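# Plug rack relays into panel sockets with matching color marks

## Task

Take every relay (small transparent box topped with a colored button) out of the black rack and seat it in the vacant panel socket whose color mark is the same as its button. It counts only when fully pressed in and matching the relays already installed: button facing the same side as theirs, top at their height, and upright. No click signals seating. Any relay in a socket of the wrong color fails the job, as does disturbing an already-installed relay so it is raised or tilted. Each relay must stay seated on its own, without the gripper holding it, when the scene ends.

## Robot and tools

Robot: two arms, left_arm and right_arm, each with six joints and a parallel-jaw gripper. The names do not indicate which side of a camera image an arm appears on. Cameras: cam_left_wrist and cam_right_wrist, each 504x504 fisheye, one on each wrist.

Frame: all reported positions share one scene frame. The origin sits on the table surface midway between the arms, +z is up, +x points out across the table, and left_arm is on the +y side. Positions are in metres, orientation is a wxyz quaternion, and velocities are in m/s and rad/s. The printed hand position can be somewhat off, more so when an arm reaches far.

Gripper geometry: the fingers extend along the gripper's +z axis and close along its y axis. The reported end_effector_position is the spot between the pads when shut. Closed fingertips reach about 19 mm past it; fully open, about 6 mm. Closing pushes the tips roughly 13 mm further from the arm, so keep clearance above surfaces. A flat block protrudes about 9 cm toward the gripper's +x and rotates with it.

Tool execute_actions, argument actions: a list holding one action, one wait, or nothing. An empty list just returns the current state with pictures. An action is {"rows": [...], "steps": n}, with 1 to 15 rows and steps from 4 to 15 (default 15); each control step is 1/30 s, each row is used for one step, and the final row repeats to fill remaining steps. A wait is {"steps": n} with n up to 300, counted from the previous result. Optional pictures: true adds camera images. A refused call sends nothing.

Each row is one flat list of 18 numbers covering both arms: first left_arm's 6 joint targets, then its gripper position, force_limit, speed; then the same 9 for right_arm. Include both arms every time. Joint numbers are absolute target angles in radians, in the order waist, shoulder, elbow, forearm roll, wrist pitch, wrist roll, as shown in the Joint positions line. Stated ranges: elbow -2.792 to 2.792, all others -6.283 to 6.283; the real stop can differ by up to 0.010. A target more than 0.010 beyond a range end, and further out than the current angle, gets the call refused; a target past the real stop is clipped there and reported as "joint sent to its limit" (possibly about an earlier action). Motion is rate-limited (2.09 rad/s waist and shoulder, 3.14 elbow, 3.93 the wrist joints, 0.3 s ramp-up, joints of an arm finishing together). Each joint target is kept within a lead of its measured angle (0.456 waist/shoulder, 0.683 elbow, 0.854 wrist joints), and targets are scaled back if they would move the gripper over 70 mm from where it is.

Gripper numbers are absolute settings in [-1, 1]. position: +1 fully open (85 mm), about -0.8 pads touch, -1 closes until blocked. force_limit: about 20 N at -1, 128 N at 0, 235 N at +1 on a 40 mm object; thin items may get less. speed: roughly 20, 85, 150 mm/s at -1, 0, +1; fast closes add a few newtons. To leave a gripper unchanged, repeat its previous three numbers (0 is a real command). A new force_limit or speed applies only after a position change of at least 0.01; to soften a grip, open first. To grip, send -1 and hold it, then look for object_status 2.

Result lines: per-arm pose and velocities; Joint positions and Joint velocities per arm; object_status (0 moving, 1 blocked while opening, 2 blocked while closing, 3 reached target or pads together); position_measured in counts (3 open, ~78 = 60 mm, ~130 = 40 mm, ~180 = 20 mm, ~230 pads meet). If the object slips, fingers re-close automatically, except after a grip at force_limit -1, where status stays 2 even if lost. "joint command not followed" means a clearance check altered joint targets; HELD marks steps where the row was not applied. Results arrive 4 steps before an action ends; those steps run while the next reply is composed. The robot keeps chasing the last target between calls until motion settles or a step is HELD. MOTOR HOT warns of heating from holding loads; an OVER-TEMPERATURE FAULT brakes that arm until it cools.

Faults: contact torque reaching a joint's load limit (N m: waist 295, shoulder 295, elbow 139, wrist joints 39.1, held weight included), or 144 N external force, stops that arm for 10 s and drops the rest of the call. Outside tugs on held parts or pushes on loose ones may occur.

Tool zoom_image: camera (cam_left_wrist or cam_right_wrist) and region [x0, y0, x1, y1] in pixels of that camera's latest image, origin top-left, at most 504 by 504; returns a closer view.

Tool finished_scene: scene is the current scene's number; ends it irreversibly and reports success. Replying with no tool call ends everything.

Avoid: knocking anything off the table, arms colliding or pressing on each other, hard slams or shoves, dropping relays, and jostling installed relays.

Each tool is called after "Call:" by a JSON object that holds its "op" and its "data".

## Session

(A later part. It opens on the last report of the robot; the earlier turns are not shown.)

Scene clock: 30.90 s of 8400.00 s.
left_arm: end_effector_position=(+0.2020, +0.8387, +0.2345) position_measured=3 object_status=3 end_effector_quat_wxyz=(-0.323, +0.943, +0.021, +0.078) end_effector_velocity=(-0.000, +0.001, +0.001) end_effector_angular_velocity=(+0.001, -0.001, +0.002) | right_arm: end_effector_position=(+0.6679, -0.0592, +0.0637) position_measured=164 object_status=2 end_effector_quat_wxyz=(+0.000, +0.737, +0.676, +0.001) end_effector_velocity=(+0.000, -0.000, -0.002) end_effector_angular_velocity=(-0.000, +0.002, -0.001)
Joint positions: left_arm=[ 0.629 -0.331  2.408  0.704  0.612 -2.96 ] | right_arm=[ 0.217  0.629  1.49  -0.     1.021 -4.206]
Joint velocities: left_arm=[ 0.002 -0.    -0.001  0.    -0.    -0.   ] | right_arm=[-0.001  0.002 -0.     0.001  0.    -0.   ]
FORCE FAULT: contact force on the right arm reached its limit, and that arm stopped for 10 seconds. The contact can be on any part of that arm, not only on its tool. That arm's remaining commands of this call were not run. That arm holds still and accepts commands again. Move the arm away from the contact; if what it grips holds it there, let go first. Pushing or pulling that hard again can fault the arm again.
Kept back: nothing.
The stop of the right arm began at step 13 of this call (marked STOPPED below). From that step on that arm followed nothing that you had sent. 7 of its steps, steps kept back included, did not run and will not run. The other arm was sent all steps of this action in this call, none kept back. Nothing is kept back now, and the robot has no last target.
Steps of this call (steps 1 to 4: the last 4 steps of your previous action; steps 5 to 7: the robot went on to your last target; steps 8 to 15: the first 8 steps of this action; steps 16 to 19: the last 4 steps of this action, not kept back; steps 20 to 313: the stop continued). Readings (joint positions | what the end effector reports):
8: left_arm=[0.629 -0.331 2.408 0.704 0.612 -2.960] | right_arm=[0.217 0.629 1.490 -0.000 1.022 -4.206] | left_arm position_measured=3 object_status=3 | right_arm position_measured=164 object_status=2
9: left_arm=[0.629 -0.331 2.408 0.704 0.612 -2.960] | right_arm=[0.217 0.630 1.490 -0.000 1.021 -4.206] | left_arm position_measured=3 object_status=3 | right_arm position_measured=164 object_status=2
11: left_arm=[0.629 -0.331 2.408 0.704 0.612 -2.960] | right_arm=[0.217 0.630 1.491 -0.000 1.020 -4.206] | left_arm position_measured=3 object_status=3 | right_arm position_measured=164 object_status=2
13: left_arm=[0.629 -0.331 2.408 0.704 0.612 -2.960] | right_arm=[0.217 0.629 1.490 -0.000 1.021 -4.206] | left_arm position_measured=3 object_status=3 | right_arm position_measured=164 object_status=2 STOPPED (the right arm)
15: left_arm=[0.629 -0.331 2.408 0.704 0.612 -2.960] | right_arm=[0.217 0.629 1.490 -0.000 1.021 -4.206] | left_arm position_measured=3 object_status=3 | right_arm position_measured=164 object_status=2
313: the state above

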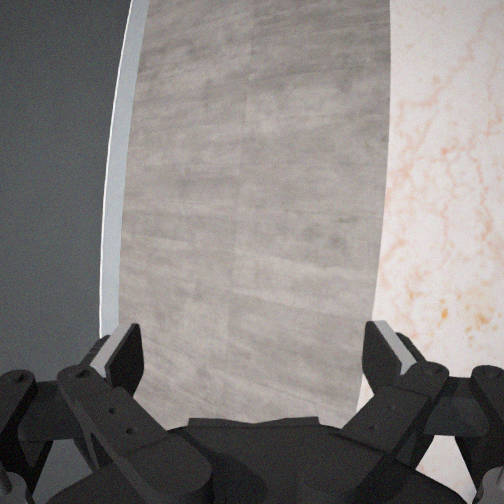

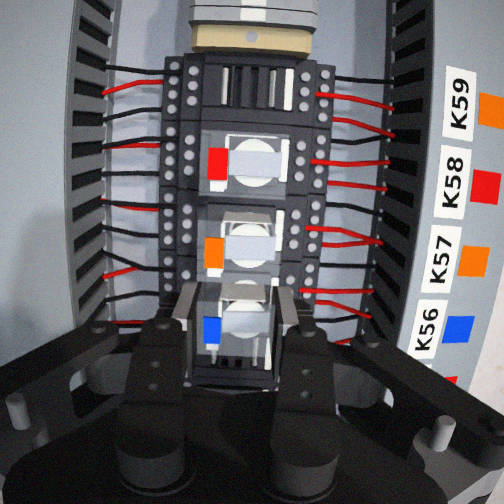

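Call:
{"op": "execute_actions", "data": {"actions": [{"rows":[[0.629,-0.331,2.408,0.704,0.612,-2.96,1,0,0,0.217,0.6285,1.4895,0,1.0236,-4.2056,0.0,-0.5,0],[0.629,-0.331,2.408,0.704,0.612,-2.96,1,0,0,0.217,0.6285,1.4895,0,1.0236,-4.2056,0.0,-0.5,0],[0.629,-0.331,2.408,0.704,0.612,-2.96,1,0,0,0.217,0.6285,1.4895,0,1.0236,-4.2056,0.0,-0.5,0],[0.629,-0.331,2.408,0.704,0.612,-2.96,1,0,0,0.217,0.6285,1.4895,0,1.0236,-4.2056,0.0,-0.5,0],[0.629,-0.331,2.408,0.704,0.612,-2.96,1,0,0,0.217,0.6285,1.4895,0,1.0236,-4.2056,0.0,-0.5,0],[0.629,-0.331,2.408,0.704,0.612,-2.96,1,0,0,0.217,0.6285,1.4895,0,1.0236,-4.2056,0.0,-0.5,0],[0.629,-0.331,2.408,0.704,0.612,-2.96,1,0,0,0.217,0.6058,1.4716,0,1.0642,-4.2056,0.0,-0.5,0]],"steps":15}]}}

Call:
{"op": "execute_actions", "data": {"actions": [{"rows":[[0.629,-0.331,2.408,0.704,0.612,-2.96,1,0,0,0.2194,0.5789,1.4302,0,1.1325,-4.2032,0.15,-0.5,0]],"steps":15}], "pictures": true}}

Call:
{"op": "zoom_image", "data": {"camera": "cam_right_wrist", "region": [140,120,340,340]}}

Scene clock: 31.57 s of 8400.00 s.
left_arm: end_effector_position=(+0.2020, +0.8387, +0.2345) position_measured=3 object_status=3 end_effector_quat_wxyz=(-0.323, +0.943, +0.021, +0.078) end_effector_velocity=(+0.000, +0.000, +0.000) end_effector_angular_velocity=(+0.000, -0.000, +0.000) | right_arm: end_effector_position=(+0.6679, -0.0590, +0.0929) position_measured=129 object_status=0 end_effector_quat_wxyz=(+0.000, +0.737, +0.676, +0.001) end_effector_velocity=(-0.020, -0.009, -0.013) end_effector_angular_velocity=(-0.022, +0.049, +0.000)
Joint positions: left_arm=[ 0.629 -0.331  2.408  0.704  0.612 -2.96 ] | right_arm=[ 0.217  0.605  1.471  0.     1.064 -4.206]
Joint velocities: left_arm=[-0.     0.    -0.001 -0.     0.    -0.   ] | right_arm=[ 0.     0.001  0.023 -0.     0.029 -0.   ]
Steps of this call (steps 1 to 9: nothing new was sent; steps 10 to 20: the first 11 steps of this action). Readings (joint positions | what the end effector reports):
10: left_arm=[0.629 -0.331 2.408 0.704 0.612 -2.960] | right_arm=[0.217 0.629 1.490 -0.000 1.021 -4.206] | left_arm position_measured=3 object_status=3 | right_arm position_measured=164 object_status=0
11: left_arm=[0.629 -0.331 2.408 0.704 0.612 -2.960] | right_arm=[0.217 0.629 1.490 -0.000 1.022 -4.206] | left_arm position_measured=3 object_status=3 | right_arm position_measured=164 object_status=0
13: left_arm=[0.629 -0.331 2.408 0.704 0.612 -2.960] | right_arm=[0.217 0.629 1.490 -0.000 1.023 -4.206] | left_arm position_measured=3 object_status=3 | right_arm position_measured=154 object_status=0
17: left_arm=[0.629 -0.331 2.408 0.704 0.612 -2.960] | right_arm=[0.217 0.625 1.487 -0.000 1.031 -4.206] | left_arm position_measured=3 object_status=3 | right_arm position_measured=132 object_status=0
20: the state above

Scene clock: 32.07 s of 8400.00 s.
left_arm: end_effector_position=(+0.2020, +0.8387, +0.2345) position_measured=3 object_status=3 end_effector_quat_wxyz=(-0.323, +0.943, +0.021, +0.078) end_effector_velocity=(+0.001, +0.000, +0.001) end_effector_angular_velocity=(+0.001, -0.002, -0.001) | right_arm: end_effector_position=(+0.6695, -0.0562, +0.1352) position_measured=110 object_status=0 end_effector_quat_wxyz=(-0.000, +0.737, +0.676, +0.000) end_effector_velocity=(+0.001, +0.000, -0.000) end_effector_angular_velocity=(-0.001, -0.000, +0.000)
Joint positions: left_arm=[ 0.629 -0.331  2.408  0.704  0.612 -2.96 ] | right_arm=[ 0.219  0.579  1.43   0.     1.132 -4.203]
Joint velocities: left_arm=[-0.001 -0.    -0.001 -0.    -0.001 -0.   ] | right_arm=[ 0.     0.002 -0.002 -0.001  0.     0.   ]
Steps of this call (steps 1 to 4: the last 4 steps of your previous action; steps 5 to 15: the first 11 steps of this action). Readings (joint positions | what the end effector reports):
5: left_arm=[0.629 -0.331 2.408 0.704 0.612 -2.960] | right_arm=[0.217 0.605 1.472 0.000 1.064 -4.206] | left_arm position_measured=3 object_status=3 | right_arm position_measured=129 object_status=0
6: left_arm=[0.629 -0.331 2.408 0.704 0.612 -2.960] | right_arm=[0.217 0.604 1.468 -0.000 1.072 -4.206] | left_arm position_measured=3 object_status=3 | right_arm position_measured=128 object_status=0
8: left_arm=[0.629 -0.331 2.408 0.704 0.612 -2.960] | right_arm=[0.219 0.586 1.439 -0.000 1.116 -4.204] | left_arm position_measured=3 object_status=3 | right_arm position_measured=119 object_status=0
12: left_arm=[0.629 -0.331 2.408 0.704 0.612 -2.960] | right_arm=[0.219 0.579 1.431 0.000 1.132 -4.203] | left_arm position_measured=3 object_status=3 | right_arm position_measured=110 object_status=0
15: the state above

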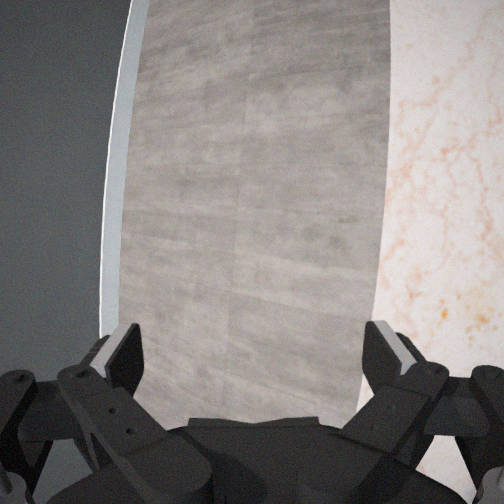

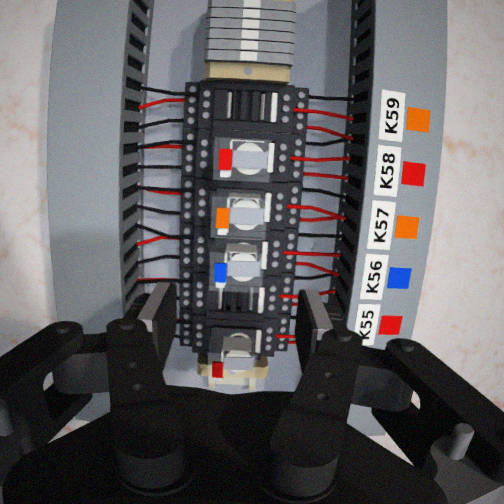

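Region (140, 120, 340, 340) of cam_right_wrist's 504x504 image, scaled by 2.291, with more detail than that image has; it fills the left 458 columns of this view, and the rest is white.

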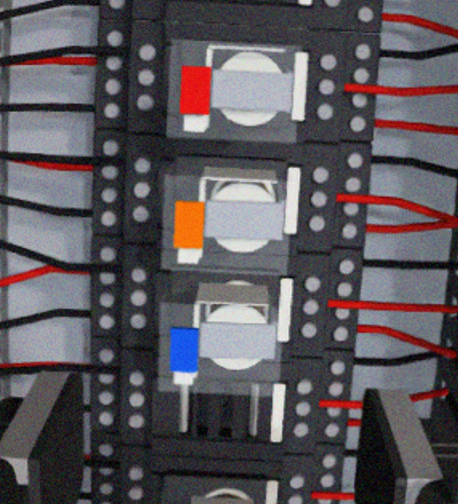

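Call:
{"op": "execute_actions", "data": {"actions": [{"rows":[[0.629,-0.331,2.408,0.704,0.612,-2.96,1,0,0,-0.0862,0.4738,1.5707,0,1.0971,-1.4808,0.15,-0.5,0]],"steps":15}]}}

Call:
{"op": "execute_actions", "data": {"actions": [{"rows":[[0.629,-0.331,2.408,0.704,0.612,-2.96,1,0,0,-0.0862,0.4738,1.5707,0,1.0971,-1.4808,0.15,-0.5,0]],"steps":15}]}}

Call:
{"op": "execute_actions", "data": {"actions": [{"rows":[[0.629,-0.331,2.408,0.704,0.612,-2.96,1,0,0,-0.0862,0.5353,1.6267,0,0.9796,-1.4808,0.15,-0.5,0]],"steps":15}]}}

Call:
{"op": "execute_actions", "data": {"actions": [{"rows":[[0.629,-0.331,2.408,0.704,0.612,-2.96,1,0,0,-0.0862,0.5632,1.6447,0,0.9337,-1.4808,0.15,-0.5,0]],"steps":13}], "pictures": true}}

Scene clock: 33.13 s of 8400.00 s.
left_arm: end_effector_position=(+0.2020, +0.8387, +0.2345) position_measured=3 object_status=3 end_effector_quat_wxyz=(-0.323, +0.943, +0.021, +0.078) end_effector_velocity=(+0.000, -0.000, +0.000) end_effector_angular_velocity=(+0.000, -0.000, -0.001) | right_arm: end_effector_position=(+0.6874, -0.1821, +0.1427) position_measured=110 object_status=3 end_effector_quat_wxyz=(-0.000, +0.916, +0.401, -0.000) end_effector_velocity=(+0.024, -0.413, +0.026) end_effector_angular_velocity=(-0.001, -0.004, -2.783)
Joint positions: left_arm=[ 0.629 -0.331  2.408  0.704  0.612 -2.96 ] | right_arm=[ 0.069  0.528  1.499 -0.     1.116 -3.693]
Joint velocities: left_arm=[-0.001 -0.    -0.     0.     0.     0.   ] | right_arm=[-0.497 -0.173  0.228  0.    -0.059  2.286]
Steps of this call (steps 1 to 4: the last 4 steps of your previous action; steps 5 to 15: the robot went on to your last target; steps 16 to 21: nothing new was sent; steps 22 to 32: the first 11 steps of this action). Readings (joint positions | what the end effector reports):
22: left_arm=[0.629 -0.331 2.408 0.704 0.612 -2.960] | right_arm=[0.219 0.579 1.430 -0.000 1.133 -4.203] | left_arm position_measured=3 object_status=3 | right_arm position_measured=110 object_status=3
23: left_arm=[0.629 -0.331 2.408 0.704 0.612 -2.960] | right_arm=[0.217 0.578 1.431 -0.000 1.133 -4.196] | left_arm position_measured=3 object_status=3 | right_arm position_measured=110 object_status=3
25: left_arm=[0.629 -0.331 2.408 0.704 0.612 -2.960] | right_arm=[0.197 0.572 1.440 -0.000 1.131 -4.140] | left_arm position_measured=3 object_status=3 | right_arm position_measured=110 object_status=3
29: left_arm=[0.629 -0.331 2.408 0.704 0.612 -2.960] | right_arm=[0.122 0.546 1.475 -0.000 1.122 -3.907] | left_arm position_measured=3 object_status=3 | right_arm position_measured=110 object_status=3
32: the state above

Scene clock: 33.63 s of 8400.00 s.
left_arm: end_effector_position=(+0.2020, +0.8387, +0.2345) position_measured=3 object_status=3 end_effector_quat_wxyz=(-0.323, +0.943, +0.021, +0.078) end_effector_velocity=(-0.001, +0.000, -0.001) end_effector_angular_velocity=(-0.001, +0.001, +0.003) | right_arm: end_effector_position=(+0.6846, -0.3023, +0.1497) position_measured=110 object_status=3 end_effector_quat_wxyz=(+0.000, +0.865, -0.502, -0.000) end_effector_velocity=(-0.005, -0.051, +0.002) end_effector_angular_velocity=(-0.000, -0.000, -3.524)
Joint positions: left_arm=[ 0.629 -0.331  2.408  0.704  0.612 -2.96 ] | right_arm=[-0.078  0.477  1.567 -0.     1.098 -1.964]
Joint velocities: left_arm=[ 0.001  0.001 -0.     0.     0.002 -0.002] | right_arm=[-0.064 -0.022  0.029 -0.    -0.007  3.461]
Steps of this call (steps 1 to 4: the last 4 steps of your previous action; steps 5 to 15: the first 11 steps of this action). Readings (joint positions | what the end effector reports):
5: left_arm=[0.629 -0.331 2.408 0.704 0.612 -2.960] | right_arm=[-0.007 0.501 1.534 -0.000 1.106 -3.228] | left_arm position_measured=3 object_status=3 | right_arm position_measured=110 object_status=3
6: left_arm=[0.629 -0.331 2.408 0.704 0.612 -2.960] | right_arm=[-0.021 0.497 1.541 -0.000 1.105 -3.111] | left_arm position_measured=3 object_status=3 | right_arm position_measured=110 object_status=3
8: left_arm=[0.629 -0.331 2.408 0.704 0.612 -2.960] | right_arm=[-0.044 0.489 1.551 -0.000 1.102 -2.857] | left_arm position_measured=3 object_status=3 | right_arm position_measured=110 object_status=3
12: left_arm=[0.629 -0.331 2.408 0.704 0.612 -2.960] | right_arm=[-0.069 0.480 1.563 -0.000 1.099 -2.343] | left_arm position_measured=3 object_status=3 | right_arm position_measured=110 object_status=3
15: the state above

Scene clock: 34.13 s of 8400.00 s.
left_arm: end_effector_position=(+0.2020, +0.8387, +0.2345) position_measured=3 object_status=3 end_effector_quat_wxyz=(-0.323, +0.943, +0.021, +0.078) end_effector_velocity=(-0.000, +0.000, +0.000) end_effector_angular_velocity=(-0.000, +0.000, +0.001) | right_arm: end_effector_position=(+0.6841, -0.3090, +0.0750) position_measured=110 object_status=3 end_effector_quat_wxyz=(-0.000, -0.717, +0.697, -0.000) end_effector_velocity=(-0.000, +0.000, -0.001) end_effector_angular_velocity=(-0.000, +0.001, -0.000)
Joint positions: left_arm=[ 0.629 -0.331  2.408  0.704  0.612 -2.96 ] | right_arm=[-0.086  0.536  1.626 -0.     0.98  -1.481]
Joint velocities: left_arm=[ 0.    -0.     0.     0.     0.001 -0.001] | right_arm=[ 0.     0.002 -0.    -0.    -0.     0.001]
Steps of this call (steps 1 to 4: the last 4 steps of your previous action; steps 5 to 15: the first 11 steps of this action). Readings (joint positions | what the end effector reports):
5: left_arm=[0.629 -0.331 2.408 0.704 0.612 -2.960] | right_arm=[-0.085 0.474 1.570 -0.000 1.097 -1.555] | left_arm position_measured=3 object_status=3 | right_arm position_measured=110 object_status=3
6: left_arm=[0.629 -0.331 2.408 0.704 0.612 -2.960] | right_arm=[-0.086 0.476 1.572 -0.000 1.093 -1.516] | left_arm position_measured=3 object_status=3 | right_arm position_measured=110 object_status=3
8: left_arm=[0.629 -0.331 2.408 0.704 0.612 -2.960] | right_arm=[-0.086 0.501 1.596 0.000 1.045 -1.483] | left_arm position_measured=3 object_status=3 | right_arm position_measured=110 object_status=3
12: left_arm=[0.629 -0.331 2.408 0.704 0.612 -2.960] | right_arm=[-0.086 0.536 1.627 -0.000 0.980 -1.481] | left_arm position_measured=3 object_status=3 | right_arm position_measured=110 object_status=3
15: the state above

Scene clock: 34.57 s of 8400.00 s.
left_arm: end_effector_position=(+0.2020, +0.8387, +0.2345) position_measured=3 object_status=3 end_effector_quat_wxyz=(-0.323, +0.943, +0.021, +0.078) end_effector_velocity=(-0.001, +0.000, -0.000) end_effector_angular_velocity=(-0.000, -0.000, +0.002) | right_arm: end_effector_position=(+0.6839, -0.3090, +0.0449) position_measured=110 object_status=3 end_effector_quat_wxyz=(-0.000, -0.717, +0.697, +0.000) end_effector_velocity=(-0.000, +0.000, -0.001) end_effector_angular_velocity=(+0.000, +0.002, -0.000)
Joint positions: left_arm=[ 0.629 -0.331  2.408  0.704  0.612 -2.96 ] | right_arm=[-0.086  0.563  1.645 -0.     0.934 -1.481]
Joint velocities: left_arm=[ 0.001  0.     0.    -0.    -0.    -0.001] | right_arm=[-0.     0.002  0.     0.001 -0.     0.   ]
Steps of this call (steps 1 to 4: the last 4 steps of your previous action; steps 5 to 13: the first 9 steps of this action). Readings (joint positions | what the end effector reports):
5: left_arm=[0.629 -0.331 2.408 0.704 0.612 -2.960] | right_arm=[-0.086 0.535 1.627 -0.000 0.979 -1.481] | left_arm position_measured=3 object_status=3 | right_arm position_measured=110 object_status=3
6: left_arm=[0.629 -0.331 2.408 0.704 0.612 -2.960] | right_arm=[-0.086 0.538 1.629 0.000 0.973 -1.481] | left_arm position_measured=3 object_status=3 | right_arm position_measured=110 object_status=3
8: left_arm=[0.629 -0.331 2.408 0.704 0.612 -2.960] | right_arm=[-0.086 0.559 1.643 0.000 0.940 -1.481] | left_arm position_measured=3 object_status=3 | right_arm position_measured=110 object_status=3
12: left_arm=[0.629 -0.331 2.408 0.704 0.612 -2.960] | right_arm=[-0.086 0.563 1.645 -0.000 0.934 -1.481] | left_arm position_measured=3 object_status=3 | right_arm position_measured=110 object_status=3
13: the state above

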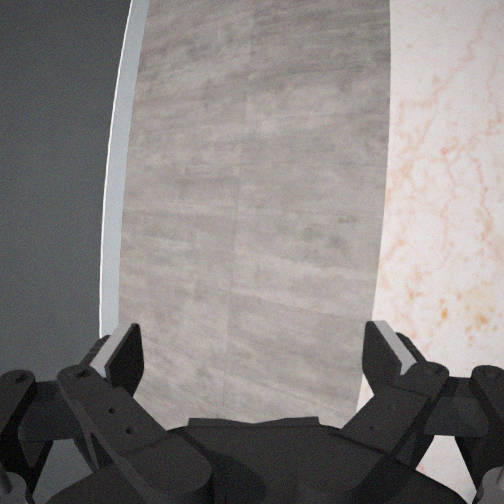

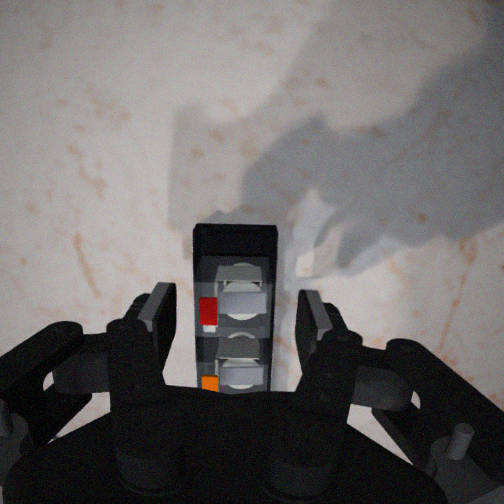

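Call:
{"op": "execute_actions", "data": {"actions": [{"rows":[[0.629,-0.331,2.408,0.704,0.612,-2.96,1,0,0,-0.0945,0.5621,1.6466,0,0.9329,-1.4891,0.15,-0.5,0]],"steps":10}], "pictures": true}}

Call:
{"op": "zoom_image", "data": {"camera": "cam_right_wrist", "region": [140,200,340,400]}}

Scene clock: 35.17 s of 8400.00 s.
left_arm: end_effector_position=(+0.2020, +0.8387, +0.2345) position_measured=3 object_status=3 end_effector_quat_wxyz=(-0.323, +0.943, +0.021, +0.078) end_effector_velocity=(-0.000, +0.001, +0.001) end_effector_angular_velocity=(+0.000, -0.002, +0.002) | right_arm: end_effector_position=(+0.6841, -0.3155, +0.0450) position_measured=110 object_status=3 end_effector_quat_wxyz=(+0.000, -0.717, +0.697, -0.000) end_effector_velocity=(-0.000, -0.000, -0.000) end_effector_angular_velocity=(-0.000, +0.000, +0.003)
Joint positions: left_arm=[ 0.629 -0.331  2.408  0.704  0.612 -2.96 ] | right_arm=[-0.094  0.562  1.647 -0.     0.933 -1.489]
Joint velocities: left_arm=[ 0.001  0.    -0.001  0.     0.    -0.001] | right_arm=[-0.    -0.     0.    -0.    -0.    -0.003]
Steps of this call (steps 1 to 4: the last 4 steps of your previous action; steps 5 to 12: the robot went on to your last target; steps 13 to 18: the first 6 steps of this action). Readings (joint positions | what the end effector reports):
13: left_arm=[0.629 -0.331 2.408 0.704 0.612 -2.960] | right_arm=[-0.086 0.563 1.645 -0.000 0.934 -1.481] | left_arm position_measured=3 object_status=3 | right_arm position_measured=110 object_status=3
14: left_arm=[0.629 -0.331 2.408 0.704 0.612 -2.960] | right_arm=[-0.089 0.563 1.645 -0.000 0.933 -1.484] | left_arm position_measured=3 object_status=3 | right_arm position_measured=110 object_status=3
16: left_arm=[0.629 -0.331 2.408 0.704 0.612 -2.960] | right_arm=[-0.094 0.562 1.647 -0.000 0.933 -1.489] | left_arm position_measured=3 object_status=3 | right_arm position_measured=110 object_status=3
18: the state above

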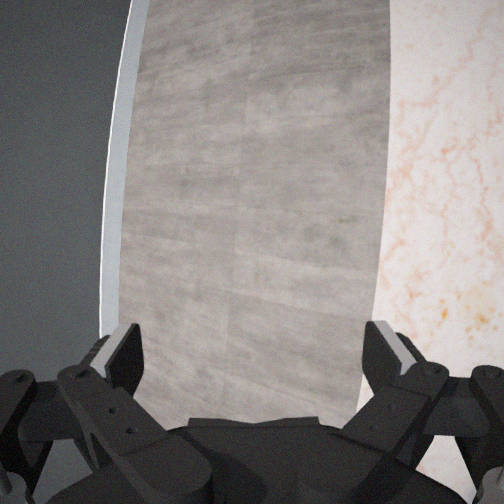

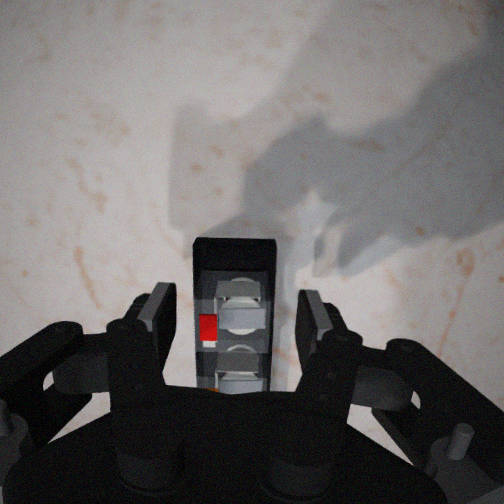

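Region (140, 200, 340, 400) of cam_right_wrist's 504x504 image, scaled by 2.520, with more detail than that image has.

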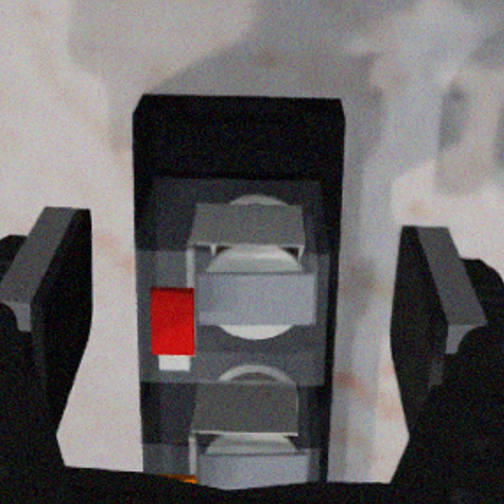

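Call:
{"op": "execute_actions", "data": {"actions": [{"rows":[[0.629,-0.331,2.408,0.704,0.612,-2.96,1,0,0,-0.0945,0.5621,1.6466,0,0.9329,-1.4891,-1,-0.5,0]],"steps":15}]}}

Call:
{"op": "execute_actions", "data": {"actions": [{"rows":[[0.629,-0.331,2.408,0.704,0.612,-2.96,1,0,0,-0.0945,0.5342,1.6286,0,0.9788,-1.4891,-1,-0.5,0],[0.629,-0.331,2.408,0.704,0.612,-2.96,1,0,0,-0.0945,0.5342,1.6286,0,0.9788,-1.4891,-1,-0.5,0],[0.629,-0.331,2.408,0.704,0.612,-2.96,1,0,0,-0.0945,0.5342,1.6286,0,0.9788,-1.4891,-1,-0.5,0],[0.629,-0.331,2.408,0.704,0.612,-2.96,1,0,0,-0.0945,0.5342,1.6286,0,0.9788,-1.4891,-1,-0.5,0],[0.629,-0.331,2.408,0.704,0.612,-2.96,1,0,0,-0.0945,0.5342,1.6286,0,0.9788,-1.4891,-1,-0.5,0],[0.629,-0.331,2.408,0.704,0.612,-2.96,1,0,0,-0.0945,0.4727,1.5726,0,1.0963,-1.4891,-1,-0.5,0]],"steps":15}], "pictures": true}}

Scene clock: 35.83 s of 8400.00 s.
left_arm: end_effector_position=(+0.2020, +0.8387, +0.2345) position_measured=3 object_status=3 end_effector_quat_wxyz=(-0.323, +0.943, +0.021, +0.078) end_effector_velocity=(+0.000, -0.000, -0.000) end_effector_angular_velocity=(-0.000, +0.001, -0.001) | right_arm: end_effector_position=(+0.6841, -0.3155, +0.0451) position_measured=164 object_status=0 end_effector_quat_wxyz=(+0.000, -0.717, +0.697, -0.000) end_effector_velocity=(-0.000, -0.000, +0.000) end_effector_angular_velocity=(-0.000, -0.000, +0.000)
Joint positions: left_arm=[ 0.629 -0.331  2.408  0.704  0.612 -2.96 ] | right_arm=[-0.095  0.562  1.647 -0.     0.933 -1.489]
Joint velocities: left_arm=[-0.     0.     0.    -0.     0.     0.001] | right_arm=[ 0.    -0.001  0.    -0.    -0.    -0.   ]
Steps of this call (steps 1 to 4: the last 4 steps of your previous action; steps 5 to 9: the robot went on to your last target; steps 10 to 20: the first 11 steps of this action). Readings (joint positions | what the end effector reports):
10: left_arm=[0.629 -0.331 2.408 0.704 0.612 -2.960] | right_arm=[-0.094 0.562 1.647 -0.000 0.933 -1.489] | left_arm position_measured=3 object_status=3 | right_arm position_measured=110 object_status=0
11: left_arm=[0.629 -0.331 2.408 0.704 0.612 -2.960] | right_arm=[-0.094 0.562 1.647 -0.000 0.933 -1.489] | left_arm position_measured=3 object_status=3 | right_arm position_measured=110 object_status=0
13: left_arm=[0.629 -0.331 2.408 0.704 0.612 -2.960] | right_arm=[-0.094 0.562 1.647 -0.000 0.933 -1.489] | left_arm position_measured=3 object_status=3 | right_arm position_measured=119 object_status=0
17: left_arm=[0.629 -0.331 2.408 0.704 0.612 -2.960] | right_arm=[-0.094 0.562 1.647 -0.000 0.933 -1.489] | left_arm position_measured=3 object_status=3 | right_arm position_measured=148 object_status=0
20: the state above

Scene clock: 36.33 s of 8400.00 s.
left_arm: end_effector_position=(+0.2020, +0.8387, +0.2345) position_measured=3 object_status=3 end_effector_quat_wxyz=(-0.323, +0.943, +0.021, +0.078) end_effector_velocity=(+0.000, -0.000, -0.001) end_effector_angular_velocity=(-0.001, +0.000, -0.001) | right_arm: end_effector_position=(+0.6850, -0.3154, +0.1474) position_measured=164 object_status=2 end_effector_quat_wxyz=(+0.001, -0.717, +0.697, -0.001) end_effector_velocity=(-0.023, -0.003, +0.219) end_effector_angular_velocity=(-0.002, +0.012, -0.001)
Joint positions: left_arm=[ 0.629 -0.331  2.408  0.704  0.612 -2.96 ] | right_arm=[-0.095  0.475  1.574  0.     1.09  -1.489]
Joint velocities: left_arm=[-0.001  0.     0.001  0.    -0.    -0.   ] | right_arm=[-0.001 -0.19  -0.143 -0.     0.345 -0.   ]
Steps of this call (steps 1 to 4: the last 4 steps of your previous action; steps 5 to 15: the first 11 steps of this action). Readings (joint positions | what the end effector reports):
5: left_arm=[0.629 -0.331 2.408 0.704 0.612 -2.960] | right_arm=[-0.095 0.562 1.647 -0.000 0.933 -1.489] | left_arm position_measured=3 object_status=3 | right_arm position_measured=164 object_status=2
6: left_arm=[0.629 -0.331 2.408 0.704 0.612 -2.960] | right_arm=[-0.095 0.559 1.645 -0.000 0.938 -1.489] | left_arm position_measured=3 object_status=3 | right_arm position_measured=164 object_status=2
8: left_arm=[0.629 -0.331 2.408 0.704 0.612 -2.960] | right_arm=[-0.095 0.538 1.630 0.000 0.972 -1.489] | left_arm position_measured=3 object_status=3 | right_arm position_measured=164 object_status=2
12: left_arm=[0.629 -0.331 2.408 0.704 0.612 -2.960] | right_arm=[-0.095 0.521 1.616 -0.000 1.007 -1.489] | left_arm position_measured=3 object_status=3 | right_arm position_measured=164 object_status=2
15: the state above

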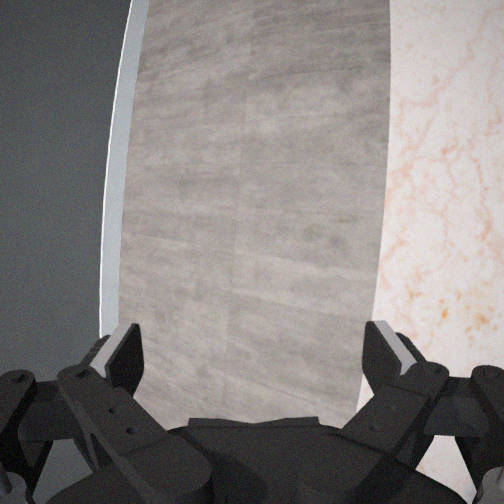

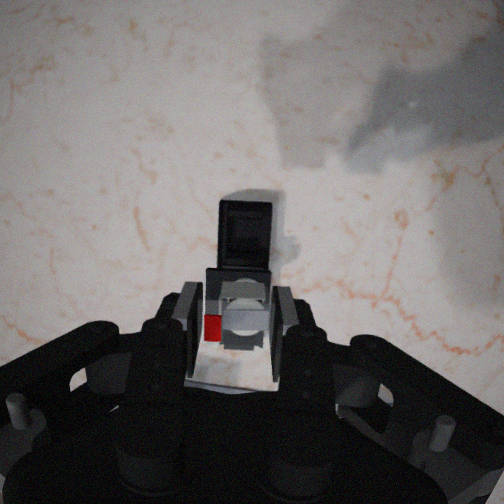

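Call:
{"op": "execute_actions", "data": {"actions": []}}

Scene clock: 37.00 s of 8400.00 s.
left_arm: end_effector_position=(+0.2020, +0.8387, +0.2345) position_measured=3 object_status=3 end_effector_quat_wxyz=(-0.323, +0.943, +0.021, +0.078) end_effector_velocity=(-0.000, +0.000, -0.000) end_effector_angular_velocity=(+0.000, +0.000, -0.000) | right_arm: end_effector_position=(+0.6841, -0.3155, +0.1499) position_measured=164 object_status=2 end_effector_quat_wxyz=(+0.000, -0.717, +0.697, -0.000) end_effector_velocity=(-0.000, +0.001, -0.000) end_effector_angular_velocity=(-0.000, +0.000, +0.001)
Joint positions: left_arm=[ 0.629 -0.331  2.408  0.704  0.612 -2.96 ] | right_arm=[-0.095  0.473  1.573  0.     1.096 -1.489]
Joint velocities: left_arm=[ 0.001 -0.     0.    -0.    -0.     0.001] | right_arm=[ 0.001  0.     0.    -0.     0.     0.   ]
Kept back: nothing.
Steps of this call (steps 1 to 4: the last 4 steps of your previous action; steps 5 to 15: the robot went on to your last target; steps 16 to 20: nothing new was sent). Readings (joint positions | what the end effector reports):
1: left_arm=[0.629 -0.331 2.408 0.704 0.612 -2.960] | right_arm=[-0.095 0.472 1.573 0.000 1.095 -1.489] | left_arm position_measured=3 object_status=3 | right_arm position_measured=164 object_status=2
2: left_arm=[0.629 -0.331 2.408 0.704 0.612 -2.960] | right_arm=[-0.095 0.472 1.573 0.000 1.096 -1.489] | left_arm position_measured=3 object_status=3 | right_arm position_measured=164 object_status=2
4: left_arm=[0.629 -0.331 2.408 0.704 0.612 -2.960] | right_arm=[-0.095 0.472 1.573 0.000 1.096 -1.489] | left_arm position_measured=3 object_status=3 | right_arm position_measured=164 object_status=2
8: left_arm=[0.629 -0.331 2.408 0.704 0.612 -2.960] | right_arm=[-0.095 0.473 1.573 0.000 1.096 -1.489] | left_arm position_measured=3 object_status=3 | right_arm position_measured=164 object_status=2
20: the state above
All arms were judged still, so your last target was given up. Only a new action makes them travel on or press farther. Fingers that are still opening or closing keep moving.

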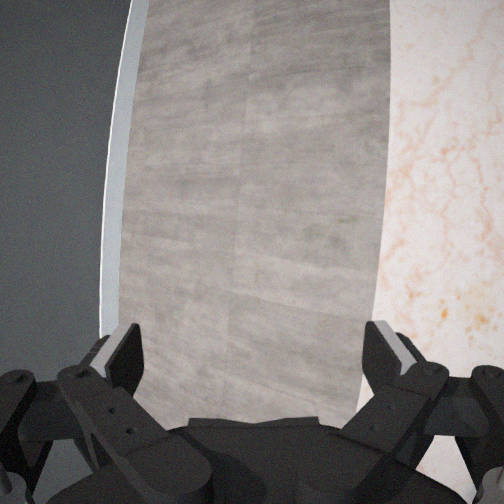

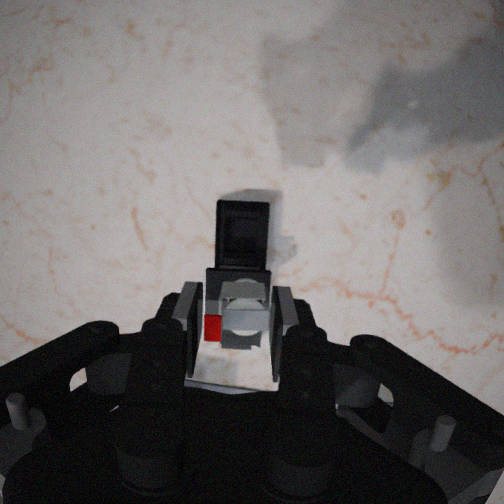

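Call:
{"op": "execute_actions", "data": {"actions": [{"rows":[[0.629,-0.331,2.408,0.704,0.612,-2.96,1,0,0,0.1866,0.5489,1.4701,0,1.1226,-4.236,-1,-0.5,0]],"steps":15}]}}

Call:
{"op": "execute_actions", "data": {"actions": [{"steps":32}], "pictures": true}}

Scene clock: 37.67 s of 8400.00 s.
left_arm: end_effector_position=(+0.2020, +0.8387, +0.2345) position_measured=3 object_status=3 end_effector_quat_wxyz=(-0.323, +0.943, +0.021, +0.078) end_effector_velocity=(+0.000, +0.000, -0.000) end_effector_angular_velocity=(+0.000, -0.000, -0.001) | right_arm: end_effector_position=(+0.6827, -0.1981, +0.1451) position_measured=164 object_status=2 end_effector_quat_wxyz=(+0.000, +0.911, -0.413, +0.000) end_effector_velocity=(-0.035, +0.390, -0.018) end_effector_angular_velocity=(-0.000, +0.001, +2.974)
Joint positions: left_arm=[ 0.629 -0.331  2.408  0.704  0.612 -2.96 ] | right_arm=[ 0.052  0.512  1.519 -0.     1.11  -2.034]
Joint velocities: left_arm=[-0.     0.001 -0.     0.    -0.001  0.   ] | right_arm=[ 0.48   0.131 -0.175  0.     0.045 -2.494]
Steps of this call (steps 1 to 9: nothing new was sent; steps 10 to 20: the first 11 steps of this action). Readings (joint positions | what the end effector reports):
10: left_arm=[0.629 -0.331 2.408 0.704 0.612 -2.960] | right_arm=[-0.094 0.473 1.573 -0.000 1.096 -1.489] | left_arm position_measured=3 object_status=3 | right_arm position_measured=164 object_status=2
11: left_arm=[0.629 -0.331 2.408 0.704 0.612 -2.960] | right_arm=[-0.092 0.473 1.572 -0.000 1.097 -1.497] | left_arm position_measured=3 object_status=3 | right_arm position_measured=164 object_status=2
13: left_arm=[0.629 -0.331 2.408 0.704 0.612 -2.960] | right_arm=[-0.074 0.478 1.565 -0.000 1.098 -1.552] | left_arm position_measured=3 object_status=3 | right_arm position_measured=164 object_status=2
17: left_arm=[0.629 -0.331 2.408 0.704 0.612 -2.960] | right_arm=[0.000 0.498 1.538 -0.000 1.105 -1.801] | left_arm position_measured=3 object_status=3 | right_arm position_measured=164 object_status=2
20: the state above

Scene clock: 38.73 s of 8400.00 s.
left_arm: end_effector_position=(+0.2020, +0.8387, +0.2345) position_measured=3 object_status=3 end_effector_quat_wxyz=(-0.323, +0.943, +0.021, +0.078) end_effector_velocity=(-0.001, +0.000, -0.000) end_effector_angular_velocity=(-0.001, -0.000, +0.003) | right_arm: end_effector_position=(+0.6649, -0.0881, +0.1400) position_measured=164 object_status=2 end_effector_quat_wxyz=(-0.000, +0.737, +0.676, -0.000) end_effector_velocity=(+0.000, -0.001, -0.001) end_effector_angular_velocity=(-0.001, +0.001, -0.000)
Joint positions: left_arm=[ 0.629 -0.331  2.408  0.704  0.612 -2.96 ] | right_arm=[ 0.187  0.549  1.47   0.     1.123 -4.236]
Joint velocities: left_arm=[ 0.001  0.001 -0.    -0.     0.001 -0.001] | right_arm=[-0.001  0.001  0.    -0.    -0.    -0.   ]
Kept back: nothing.
Steps of this call (steps 1 to 4: the last 4 steps of your previous action; steps 5 to 32: the robot went on to your last target). Readings (joint positions | what the end effector reports):
1: left_arm=[0.629 -0.331 2.408 0.704 0.612 -2.960] | right_arm=[0.068 0.517 1.514 -0.000 1.111 -2.122] | left_arm position_measured=3 object_status=3 | right_arm position_measured=164 object_status=2
2: left_arm=[0.629 -0.331 2.408 0.704 0.612 -2.960] | right_arm=[0.083 0.521 1.508 -0.000 1.113 -2.215] | left_arm position_measured=3 object_status=3 | right_arm position_measured=164 object_status=2
4: left_arm=[0.629 -0.331 2.408 0.704 0.612 -2.960] | right_arm=[0.111 0.528 1.498 -0.000 1.116 -2.425] | left_arm position_measured=3 object_status=3 | right_arm position_measured=164 object_status=2
8: left_arm=[0.629 -0.331 2.408 0.704 0.612 -2.960] | right_arm=[0.155 0.540 1.482 -0.000 1.120 -2.927] | left_arm position_measured=3 object_status=3 | right_arm position_measured=164 object_status=2
32: the state above

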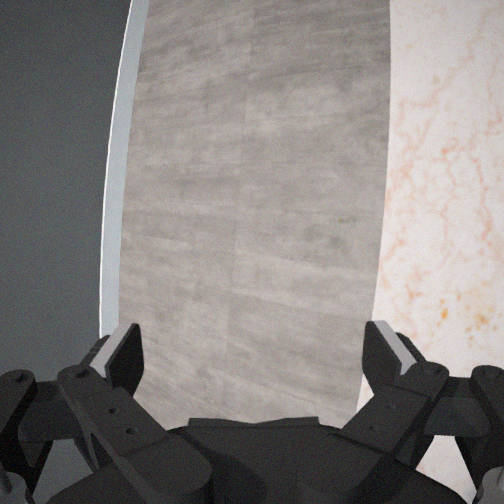

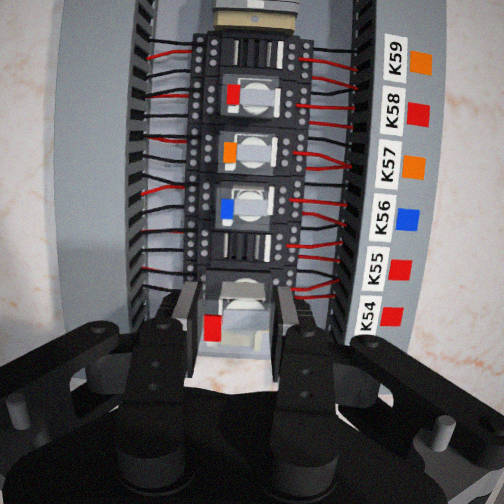

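Call:
{"op": "execute_actions", "data": {"actions": [{"rows":[[0.629,-0.331,2.408,0.704,0.612,-2.96,1,0,0,0.1866,0.5826,1.5046,0,1.0544,-4.236,-1,-0.5,0]],"steps":15}], "pictures": true}}

Scene clock: 39.27 s of 8400.00 s.
left_arm: end_effector_position=(+0.2020, +0.8387, +0.2345) position_measured=3 object_status=3 end_effector_quat_wxyz=(-0.323, +0.943, +0.021, +0.078) end_effector_velocity=(+0.000, +0.000, +0.000) end_effector_angular_velocity=(-0.000, +0.000, +0.001) | right_arm: end_effector_position=(+0.6649, -0.0880, +0.0949) position_measured=164 object_status=2 end_effector_quat_wxyz=(-0.000, +0.737, +0.676, -0.000) end_effector_velocity=(-0.001, -0.000, +0.001) end_effector_angular_velocity=(+0.001, -0.000, -0.001)
Joint positions: left_arm=[ 0.629 -0.331  2.408  0.704  0.612 -2.96 ] | right_arm=[ 0.187  0.583  1.504 -0.     1.054 -4.236]
Joint velocities: left_arm=[-0.     0.    -0.    -0.     0.001 -0.001] | right_arm=[-0.    -0.002  0.002  0.001 -0.001 -0.   ]
Steps of this call (steps 1 to 5: the robot went on to your last target; steps 6 to 16: the first 11 steps of this action). Readings (joint positions | what the end effector reports):
6: left_arm=[0.629 -0.331 2.408 0.704 0.612 -2.960] | right_arm=[0.187 0.549 1.470 0.000 1.123 -4.236] | left_arm position_measured=3 object_status=3 | right_arm position_measured=164 object_status=2
7: left_arm=[0.629 -0.331 2.408 0.704 0.612 -2.960] | right_arm=[0.187 0.552 1.473 0.000 1.116 -4.236] | left_arm position_measured=3 object_status=3 | right_arm position_measured=164 object_status=2
9: left_arm=[0.629 -0.331 2.408 0.704 0.612 -2.960] | right_arm=[0.187 0.574 1.497 0.000 1.071 -4.236] | left_arm position_measured=3 object_status=3 | right_arm position_measured=164 object_status=2
13: left_arm=[0.629 -0.331 2.408 0.704 0.612 -2.960] | right_arm=[0.187 0.583 1.504 -0.000 1.055 -4.236] | left_arm position_measured=3 object_status=3 | right_arm position_measured=164 object_status=2
16: the state above

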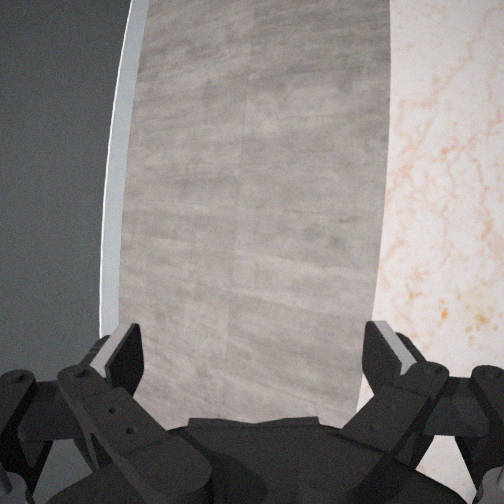

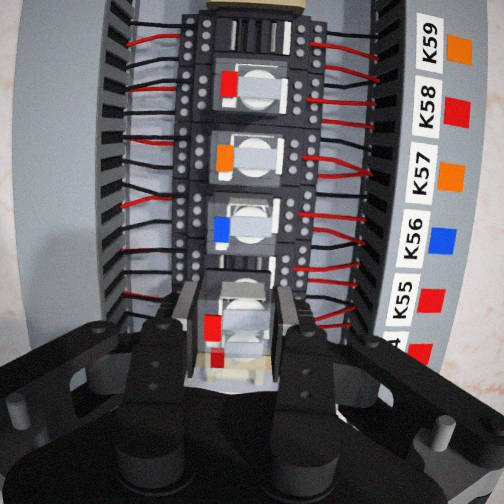

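Call:
{"op": "execute_actions", "data": {"actions": [{"rows":[[0.629,-0.331,2.408,0.704,0.612,-2.96,1,0,0,0.1866,0.5867,1.508,0,1.0469,-4.236,-1,-0.5,0],[0.629,-0.331,2.408,0.704,0.612,-2.96,1,0,0,0.1866,0.5867,1.508,0,1.0469,-4.236,-1,-0.5,0],[0.629,-0.331,2.408,0.704,0.612,-2.96,1,0,0,0.1866,0.5907,1.5114,0,1.0395,-4.236,-1,-0.5,0],[0.629,-0.331,2.408,0.704,0.612,-2.96,1,0,0,0.1866,0.5907,1.5114,0,1.0395,-4.236,-1,-0.5,0],[0.629,-0.331,2.408,0.704,0.612,-2.96,1,0,0,0.1866,0.5923,1.5128,0,1.0365,-4.236,-1,-0.5,0],[0.629,-0.331,2.408,0.704,0.612,-2.96,1,0,0,0.1866,0.5939,1.5141,0,1.0336,-4.236,-1,-0.5,0],[0.629,-0.331,2.408,0.704,0.612,-2.96,1,0,0,0.1866,0.5956,1.5155,0,1.0305,-4.236,-1,-0.5,0],[0.629,-0.331,2.408,0.704,0.612,-2.96,1,0,0,0.1866,0.5972,1.5168,0,1.0276,-4.236,-1,-0.5,0]],"steps":15}], "pictures": true}}

Scene clock: 39.90 s of 8400.00 s.
left_arm: end_effector_position=(+0.2020, +0.8387, +0.2345) position_measured=3 object_status=3 end_effector_quat_wxyz=(-0.323, +0.943, +0.021, +0.078) end_effector_velocity=(-0.000, -0.000, -0.001) end_effector_angular_velocity=(-0.001, -0.000, +0.000) | right_arm: end_effector_position=(+0.6647, -0.0881, +0.0771) position_measured=164 object_status=2 end_effector_quat_wxyz=(-0.000, +0.737, +0.676, -0.000) end_effector_velocity=(+0.001, -0.000, -0.000) end_effector_angular_velocity=(+0.000, -0.002, -0.000)
Joint positions: left_arm=[ 0.629 -0.331  2.408  0.704  0.612 -2.96 ] | right_arm=[ 0.187  0.597  1.517  0.     1.028 -4.236]
Joint velocities: left_arm=[-0.    -0.     0.001  0.    -0.001 -0.001] | right_arm=[-0.     0.     0.    -0.    -0.002 -0.   ]
Steps of this call (steps 1 to 4: the last 4 steps of your previous action; steps 5 to 8: the robot went on to your last target; steps 9 to 19: the first 11 steps of this action). Readings (joint positions | what the end effector reports):
9: left_arm=[0.629 -0.331 2.408 0.704 0.612 -2.960] | right_arm=[0.187 0.583 1.505 0.000 1.054 -4.236] | left_arm position_measured=3 object_status=3 | right_arm position_measured=164 object_status=2
10: left_arm=[0.629 -0.331 2.408 0.704 0.612 -2.960] | right_arm=[0.187 0.584 1.506 0.000 1.050 -4.236] | left_arm position_measured=3 object_status=3 | right_arm position_measured=164 object_status=2
12: left_arm=[0.629 -0.331 2.408 0.704 0.612 -2.960] | right_arm=[0.187 0.588 1.510 0.000 1.043 -4.236] | left_arm position_measured=3 object_status=3 | right_arm position_measured=164 object_status=2
16: left_arm=[0.629 -0.331 2.408 0.704 0.612 -2.960] | right_arm=[0.187 0.595 1.515 0.000 1.032 -4.236] | left_arm position_measured=3 object_status=3 | right_arm position_measured=164 object_status=2
19: the state above

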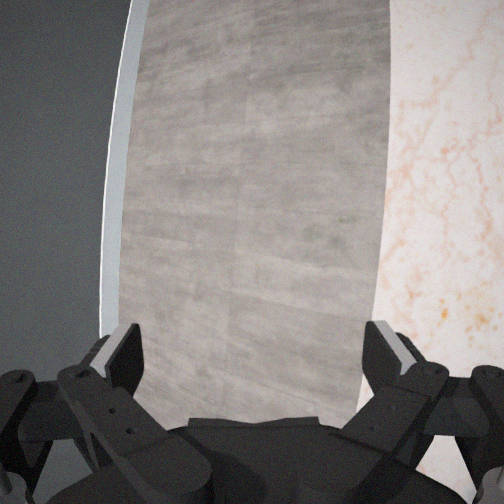

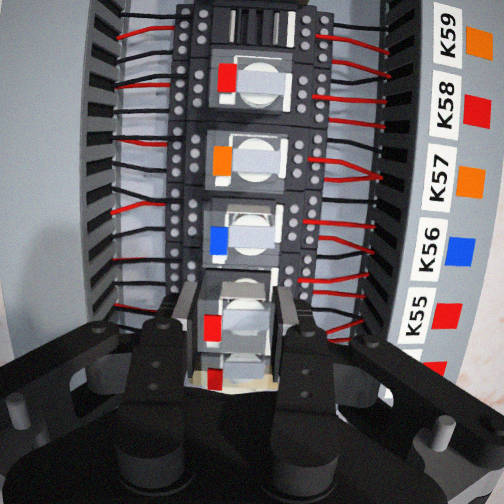

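Call:
{"op": "execute_actions", "data": {"actions": [{"rows":[[0.629,-0.331,2.408,0.704,0.612,-2.96,1,0,0,0.1866,0.598,1.5175,0,1.0261,-4.236,-1,-0.5,0],[0.629,-0.331,2.408,0.704,0.612,-2.96,1,0,0,0.1866,0.5988,1.5182,0,1.0246,-4.236,-1,-0.5,0],[0.629,-0.331,2.408,0.704,0.612,-2.96,1,0,0,0.1866,0.5996,1.5188,0,1.0232,-4.236,-1,-0.5,0],[0.629,-0.331,2.408,0.704,0.612,-2.96,1,0,0,0.1866,0.6004,1.5195,0,1.0217,-4.236,-1,-0.5,0],[0.629,-0.331,2.408,0.704,0.612,-2.96,1,0,0,0.1866,0.6012,1.5202,0,1.0202,-4.236,-1,-0.5,0],[0.629,-0.331,2.408,0.704,0.612,-2.96,1,0,0,0.1866,0.6021,1.5209,0,1.0186,-4.236,-1,-0.5,0],[0.629,-0.331,2.408,0.704,0.612,-2.96,1,0,0,0.1866,0.6029,1.5216,0,1.0171,-4.236,-1,-0.5,0],[0.629,-0.331,2.408,0.704,0.612,-2.96,1,0,0,0.1866,0.6037,1.5222,0,1.0157,-4.236,-1,-0.5,0],[0.629,-0.331,2.408,0.704,0.612,-2.96,1,0,0,0.1866,0.6045,1.5229,0,1.0142,-4.236,-1,-0.5,0],[0.629,-0.331,2.408,0.704,0.612,-2.96,1,0,0,0.1866,0.6053,1.5236,0,1.0127,-4.236,-1,-0.5,0],[0.629,-0.331,2.408,0.704,0.612,-2.96,1,0,0,0.1866,0.6061,1.5243,0,1.0112,-4.236,-1,-0.5,0]],"steps":15}]}}

Call:
{"op": "execute_actions", "data": {"actions": [{"steps":6}], "pictures": true}}

Scene clock: 40.60 s of 8400.00 s.
left_arm: end_effector_position=(+0.2020, +0.8387, +0.2345) position_measured=3 object_status=3 end_effector_quat_wxyz=(-0.323, +0.943, +0.021, +0.078) end_effector_velocity=(-0.000, -0.000, -0.000) end_effector_angular_velocity=(-0.000, +0.001, +0.000) | right_arm: end_effector_position=(+0.6648, -0.0881, +0.0678) position_measured=164 object_status=2 end_effector_quat_wxyz=(+0.000, +0.737, +0.676, +0.000) end_effector_velocity=(-0.002, -0.001, -0.031) end_effector_angular_velocity=(-0.001, +0.001, +0.001)
Joint positions: left_arm=[ 0.629 -0.331  2.408  0.704  0.612 -2.96 ] | right_arm=[ 0.187  0.605  1.523 -0.     1.013 -4.236]
Joint velocities: left_arm=[ 0. -0.  0.  0.  0.  0.] | right_arm=[ 0.     0.024  0.024 -0.    -0.047 -0.   ]
Steps of this call (steps 1 to 4: the last 4 steps of your previous action; steps 5 to 10: the robot went on to your last target; steps 11 to 21: the first 11 steps of this action). Readings (joint positions | what the end effector reports):
11: left_arm=[0.629 -0.331 2.408 0.704 0.612 -2.960] | right_arm=[0.187 0.597 1.517 0.000 1.028 -4.236] | left_arm position_measured=3 object_status=3 | right_arm position_measured=164 object_status=2
12: left_arm=[0.629 -0.331 2.408 0.704 0.612 -2.960] | right_arm=[0.187 0.598 1.517 0.000 1.026 -4.236] | left_arm position_measured=3 object_status=3 | right_arm position_measured=164 object_status=2
14: left_arm=[0.629 -0.331 2.408 0.704 0.612 -2.960] | right_arm=[0.187 0.599 1.518 -0.000 1.024 -4.236] | left_arm position_measured=3 object_status=3 | right_arm position_measured=164 object_status=2
18: left_arm=[0.629 -0.331 2.408 0.704 0.612 -2.960] | right_arm=[0.187 0.602 1.521 -0.000 1.018 -4.236] | left_arm position_measured=3 object_status=3 | right_arm position_measured=164 object_status=2
21: the state above

Scene clock: 40.80 s of 8400.00 s.
left_arm: end_effector_position=(+0.2020, +0.8387, +0.2345) position_measured=3 object_status=3 end_effector_quat_wxyz=(-0.323, +0.943, +0.021, +0.078) end_effector_velocity=(+0.000, -0.000, +0.000) end_effector_angular_velocity=(+0.000, +0.000, -0.001) | right_arm: end_effector_position=(+0.6647, -0.0882, +0.0663) position_measured=164 object_status=2 end_effector_quat_wxyz=(+0.000, +0.737, +0.676, +0.000) end_effector_velocity=(-0.001, +0.000, -0.001) end_effector_angular_velocity=(-0.001, +0.002, +0.001)
Joint positions: left_arm=[ 0.629 -0.331  2.408  0.704  0.612 -2.96 ] | right_arm=[ 0.187  0.606  1.524 -0.     1.011 -4.236]
Joint velocities: left_arm=[-0.    -0.    -0.    -0.    -0.     0.001] | right_arm=[ 0.001  0.002  0.    -0.001 -0.     0.   ]
Kept back: nothing.
Steps of this call (steps 1 to 4: the last 4 steps of your previous action; steps 5 to 6: the robot went on to your last target). Readings (joint positions | what the end effector reports):
1: left_arm=[0.629 -0.331 2.408 0.704 0.612 -2.960] | right_arm=[0.187 0.606 1.524 -0.000 1.012 -4.236] | left_arm position_measured=3 object_status=3 | right_arm position_measured=164 object_status=2
2: left_arm=[0.629 -0.331 2.408 0.704 0.612 -2.960] | right_arm=[0.187 0.606 1.524 -0.000 1.011 -4.236] | left_arm position_measured=3 object_status=3 | right_arm position_measured=164 object_status=2
4: left_arm=[0.629 -0.331 2.408 0.704 0.612 -2.960] | right_arm=[0.187 0.606 1.524 -0.000 1.011 -4.236] | left_arm position_measured=3 object_status=3 | right_arm position_measured=164 object_status=2
6: the state above

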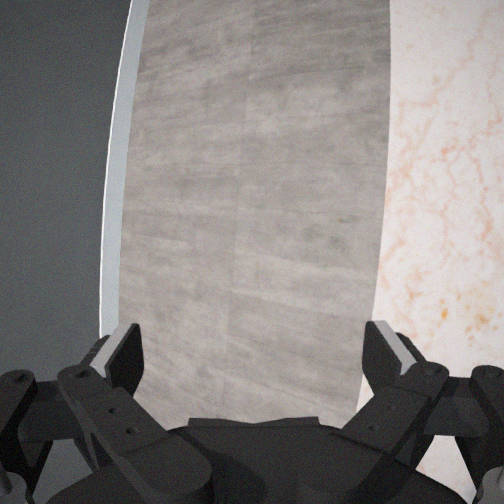

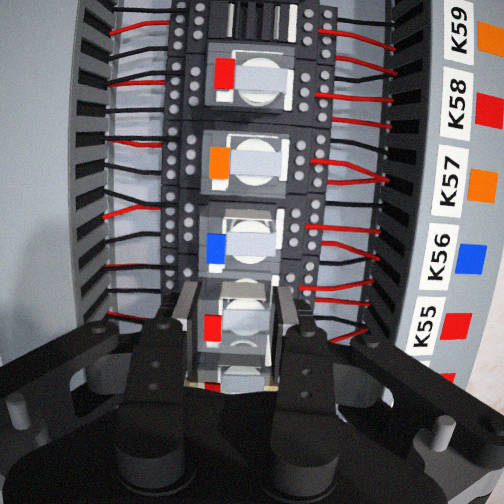

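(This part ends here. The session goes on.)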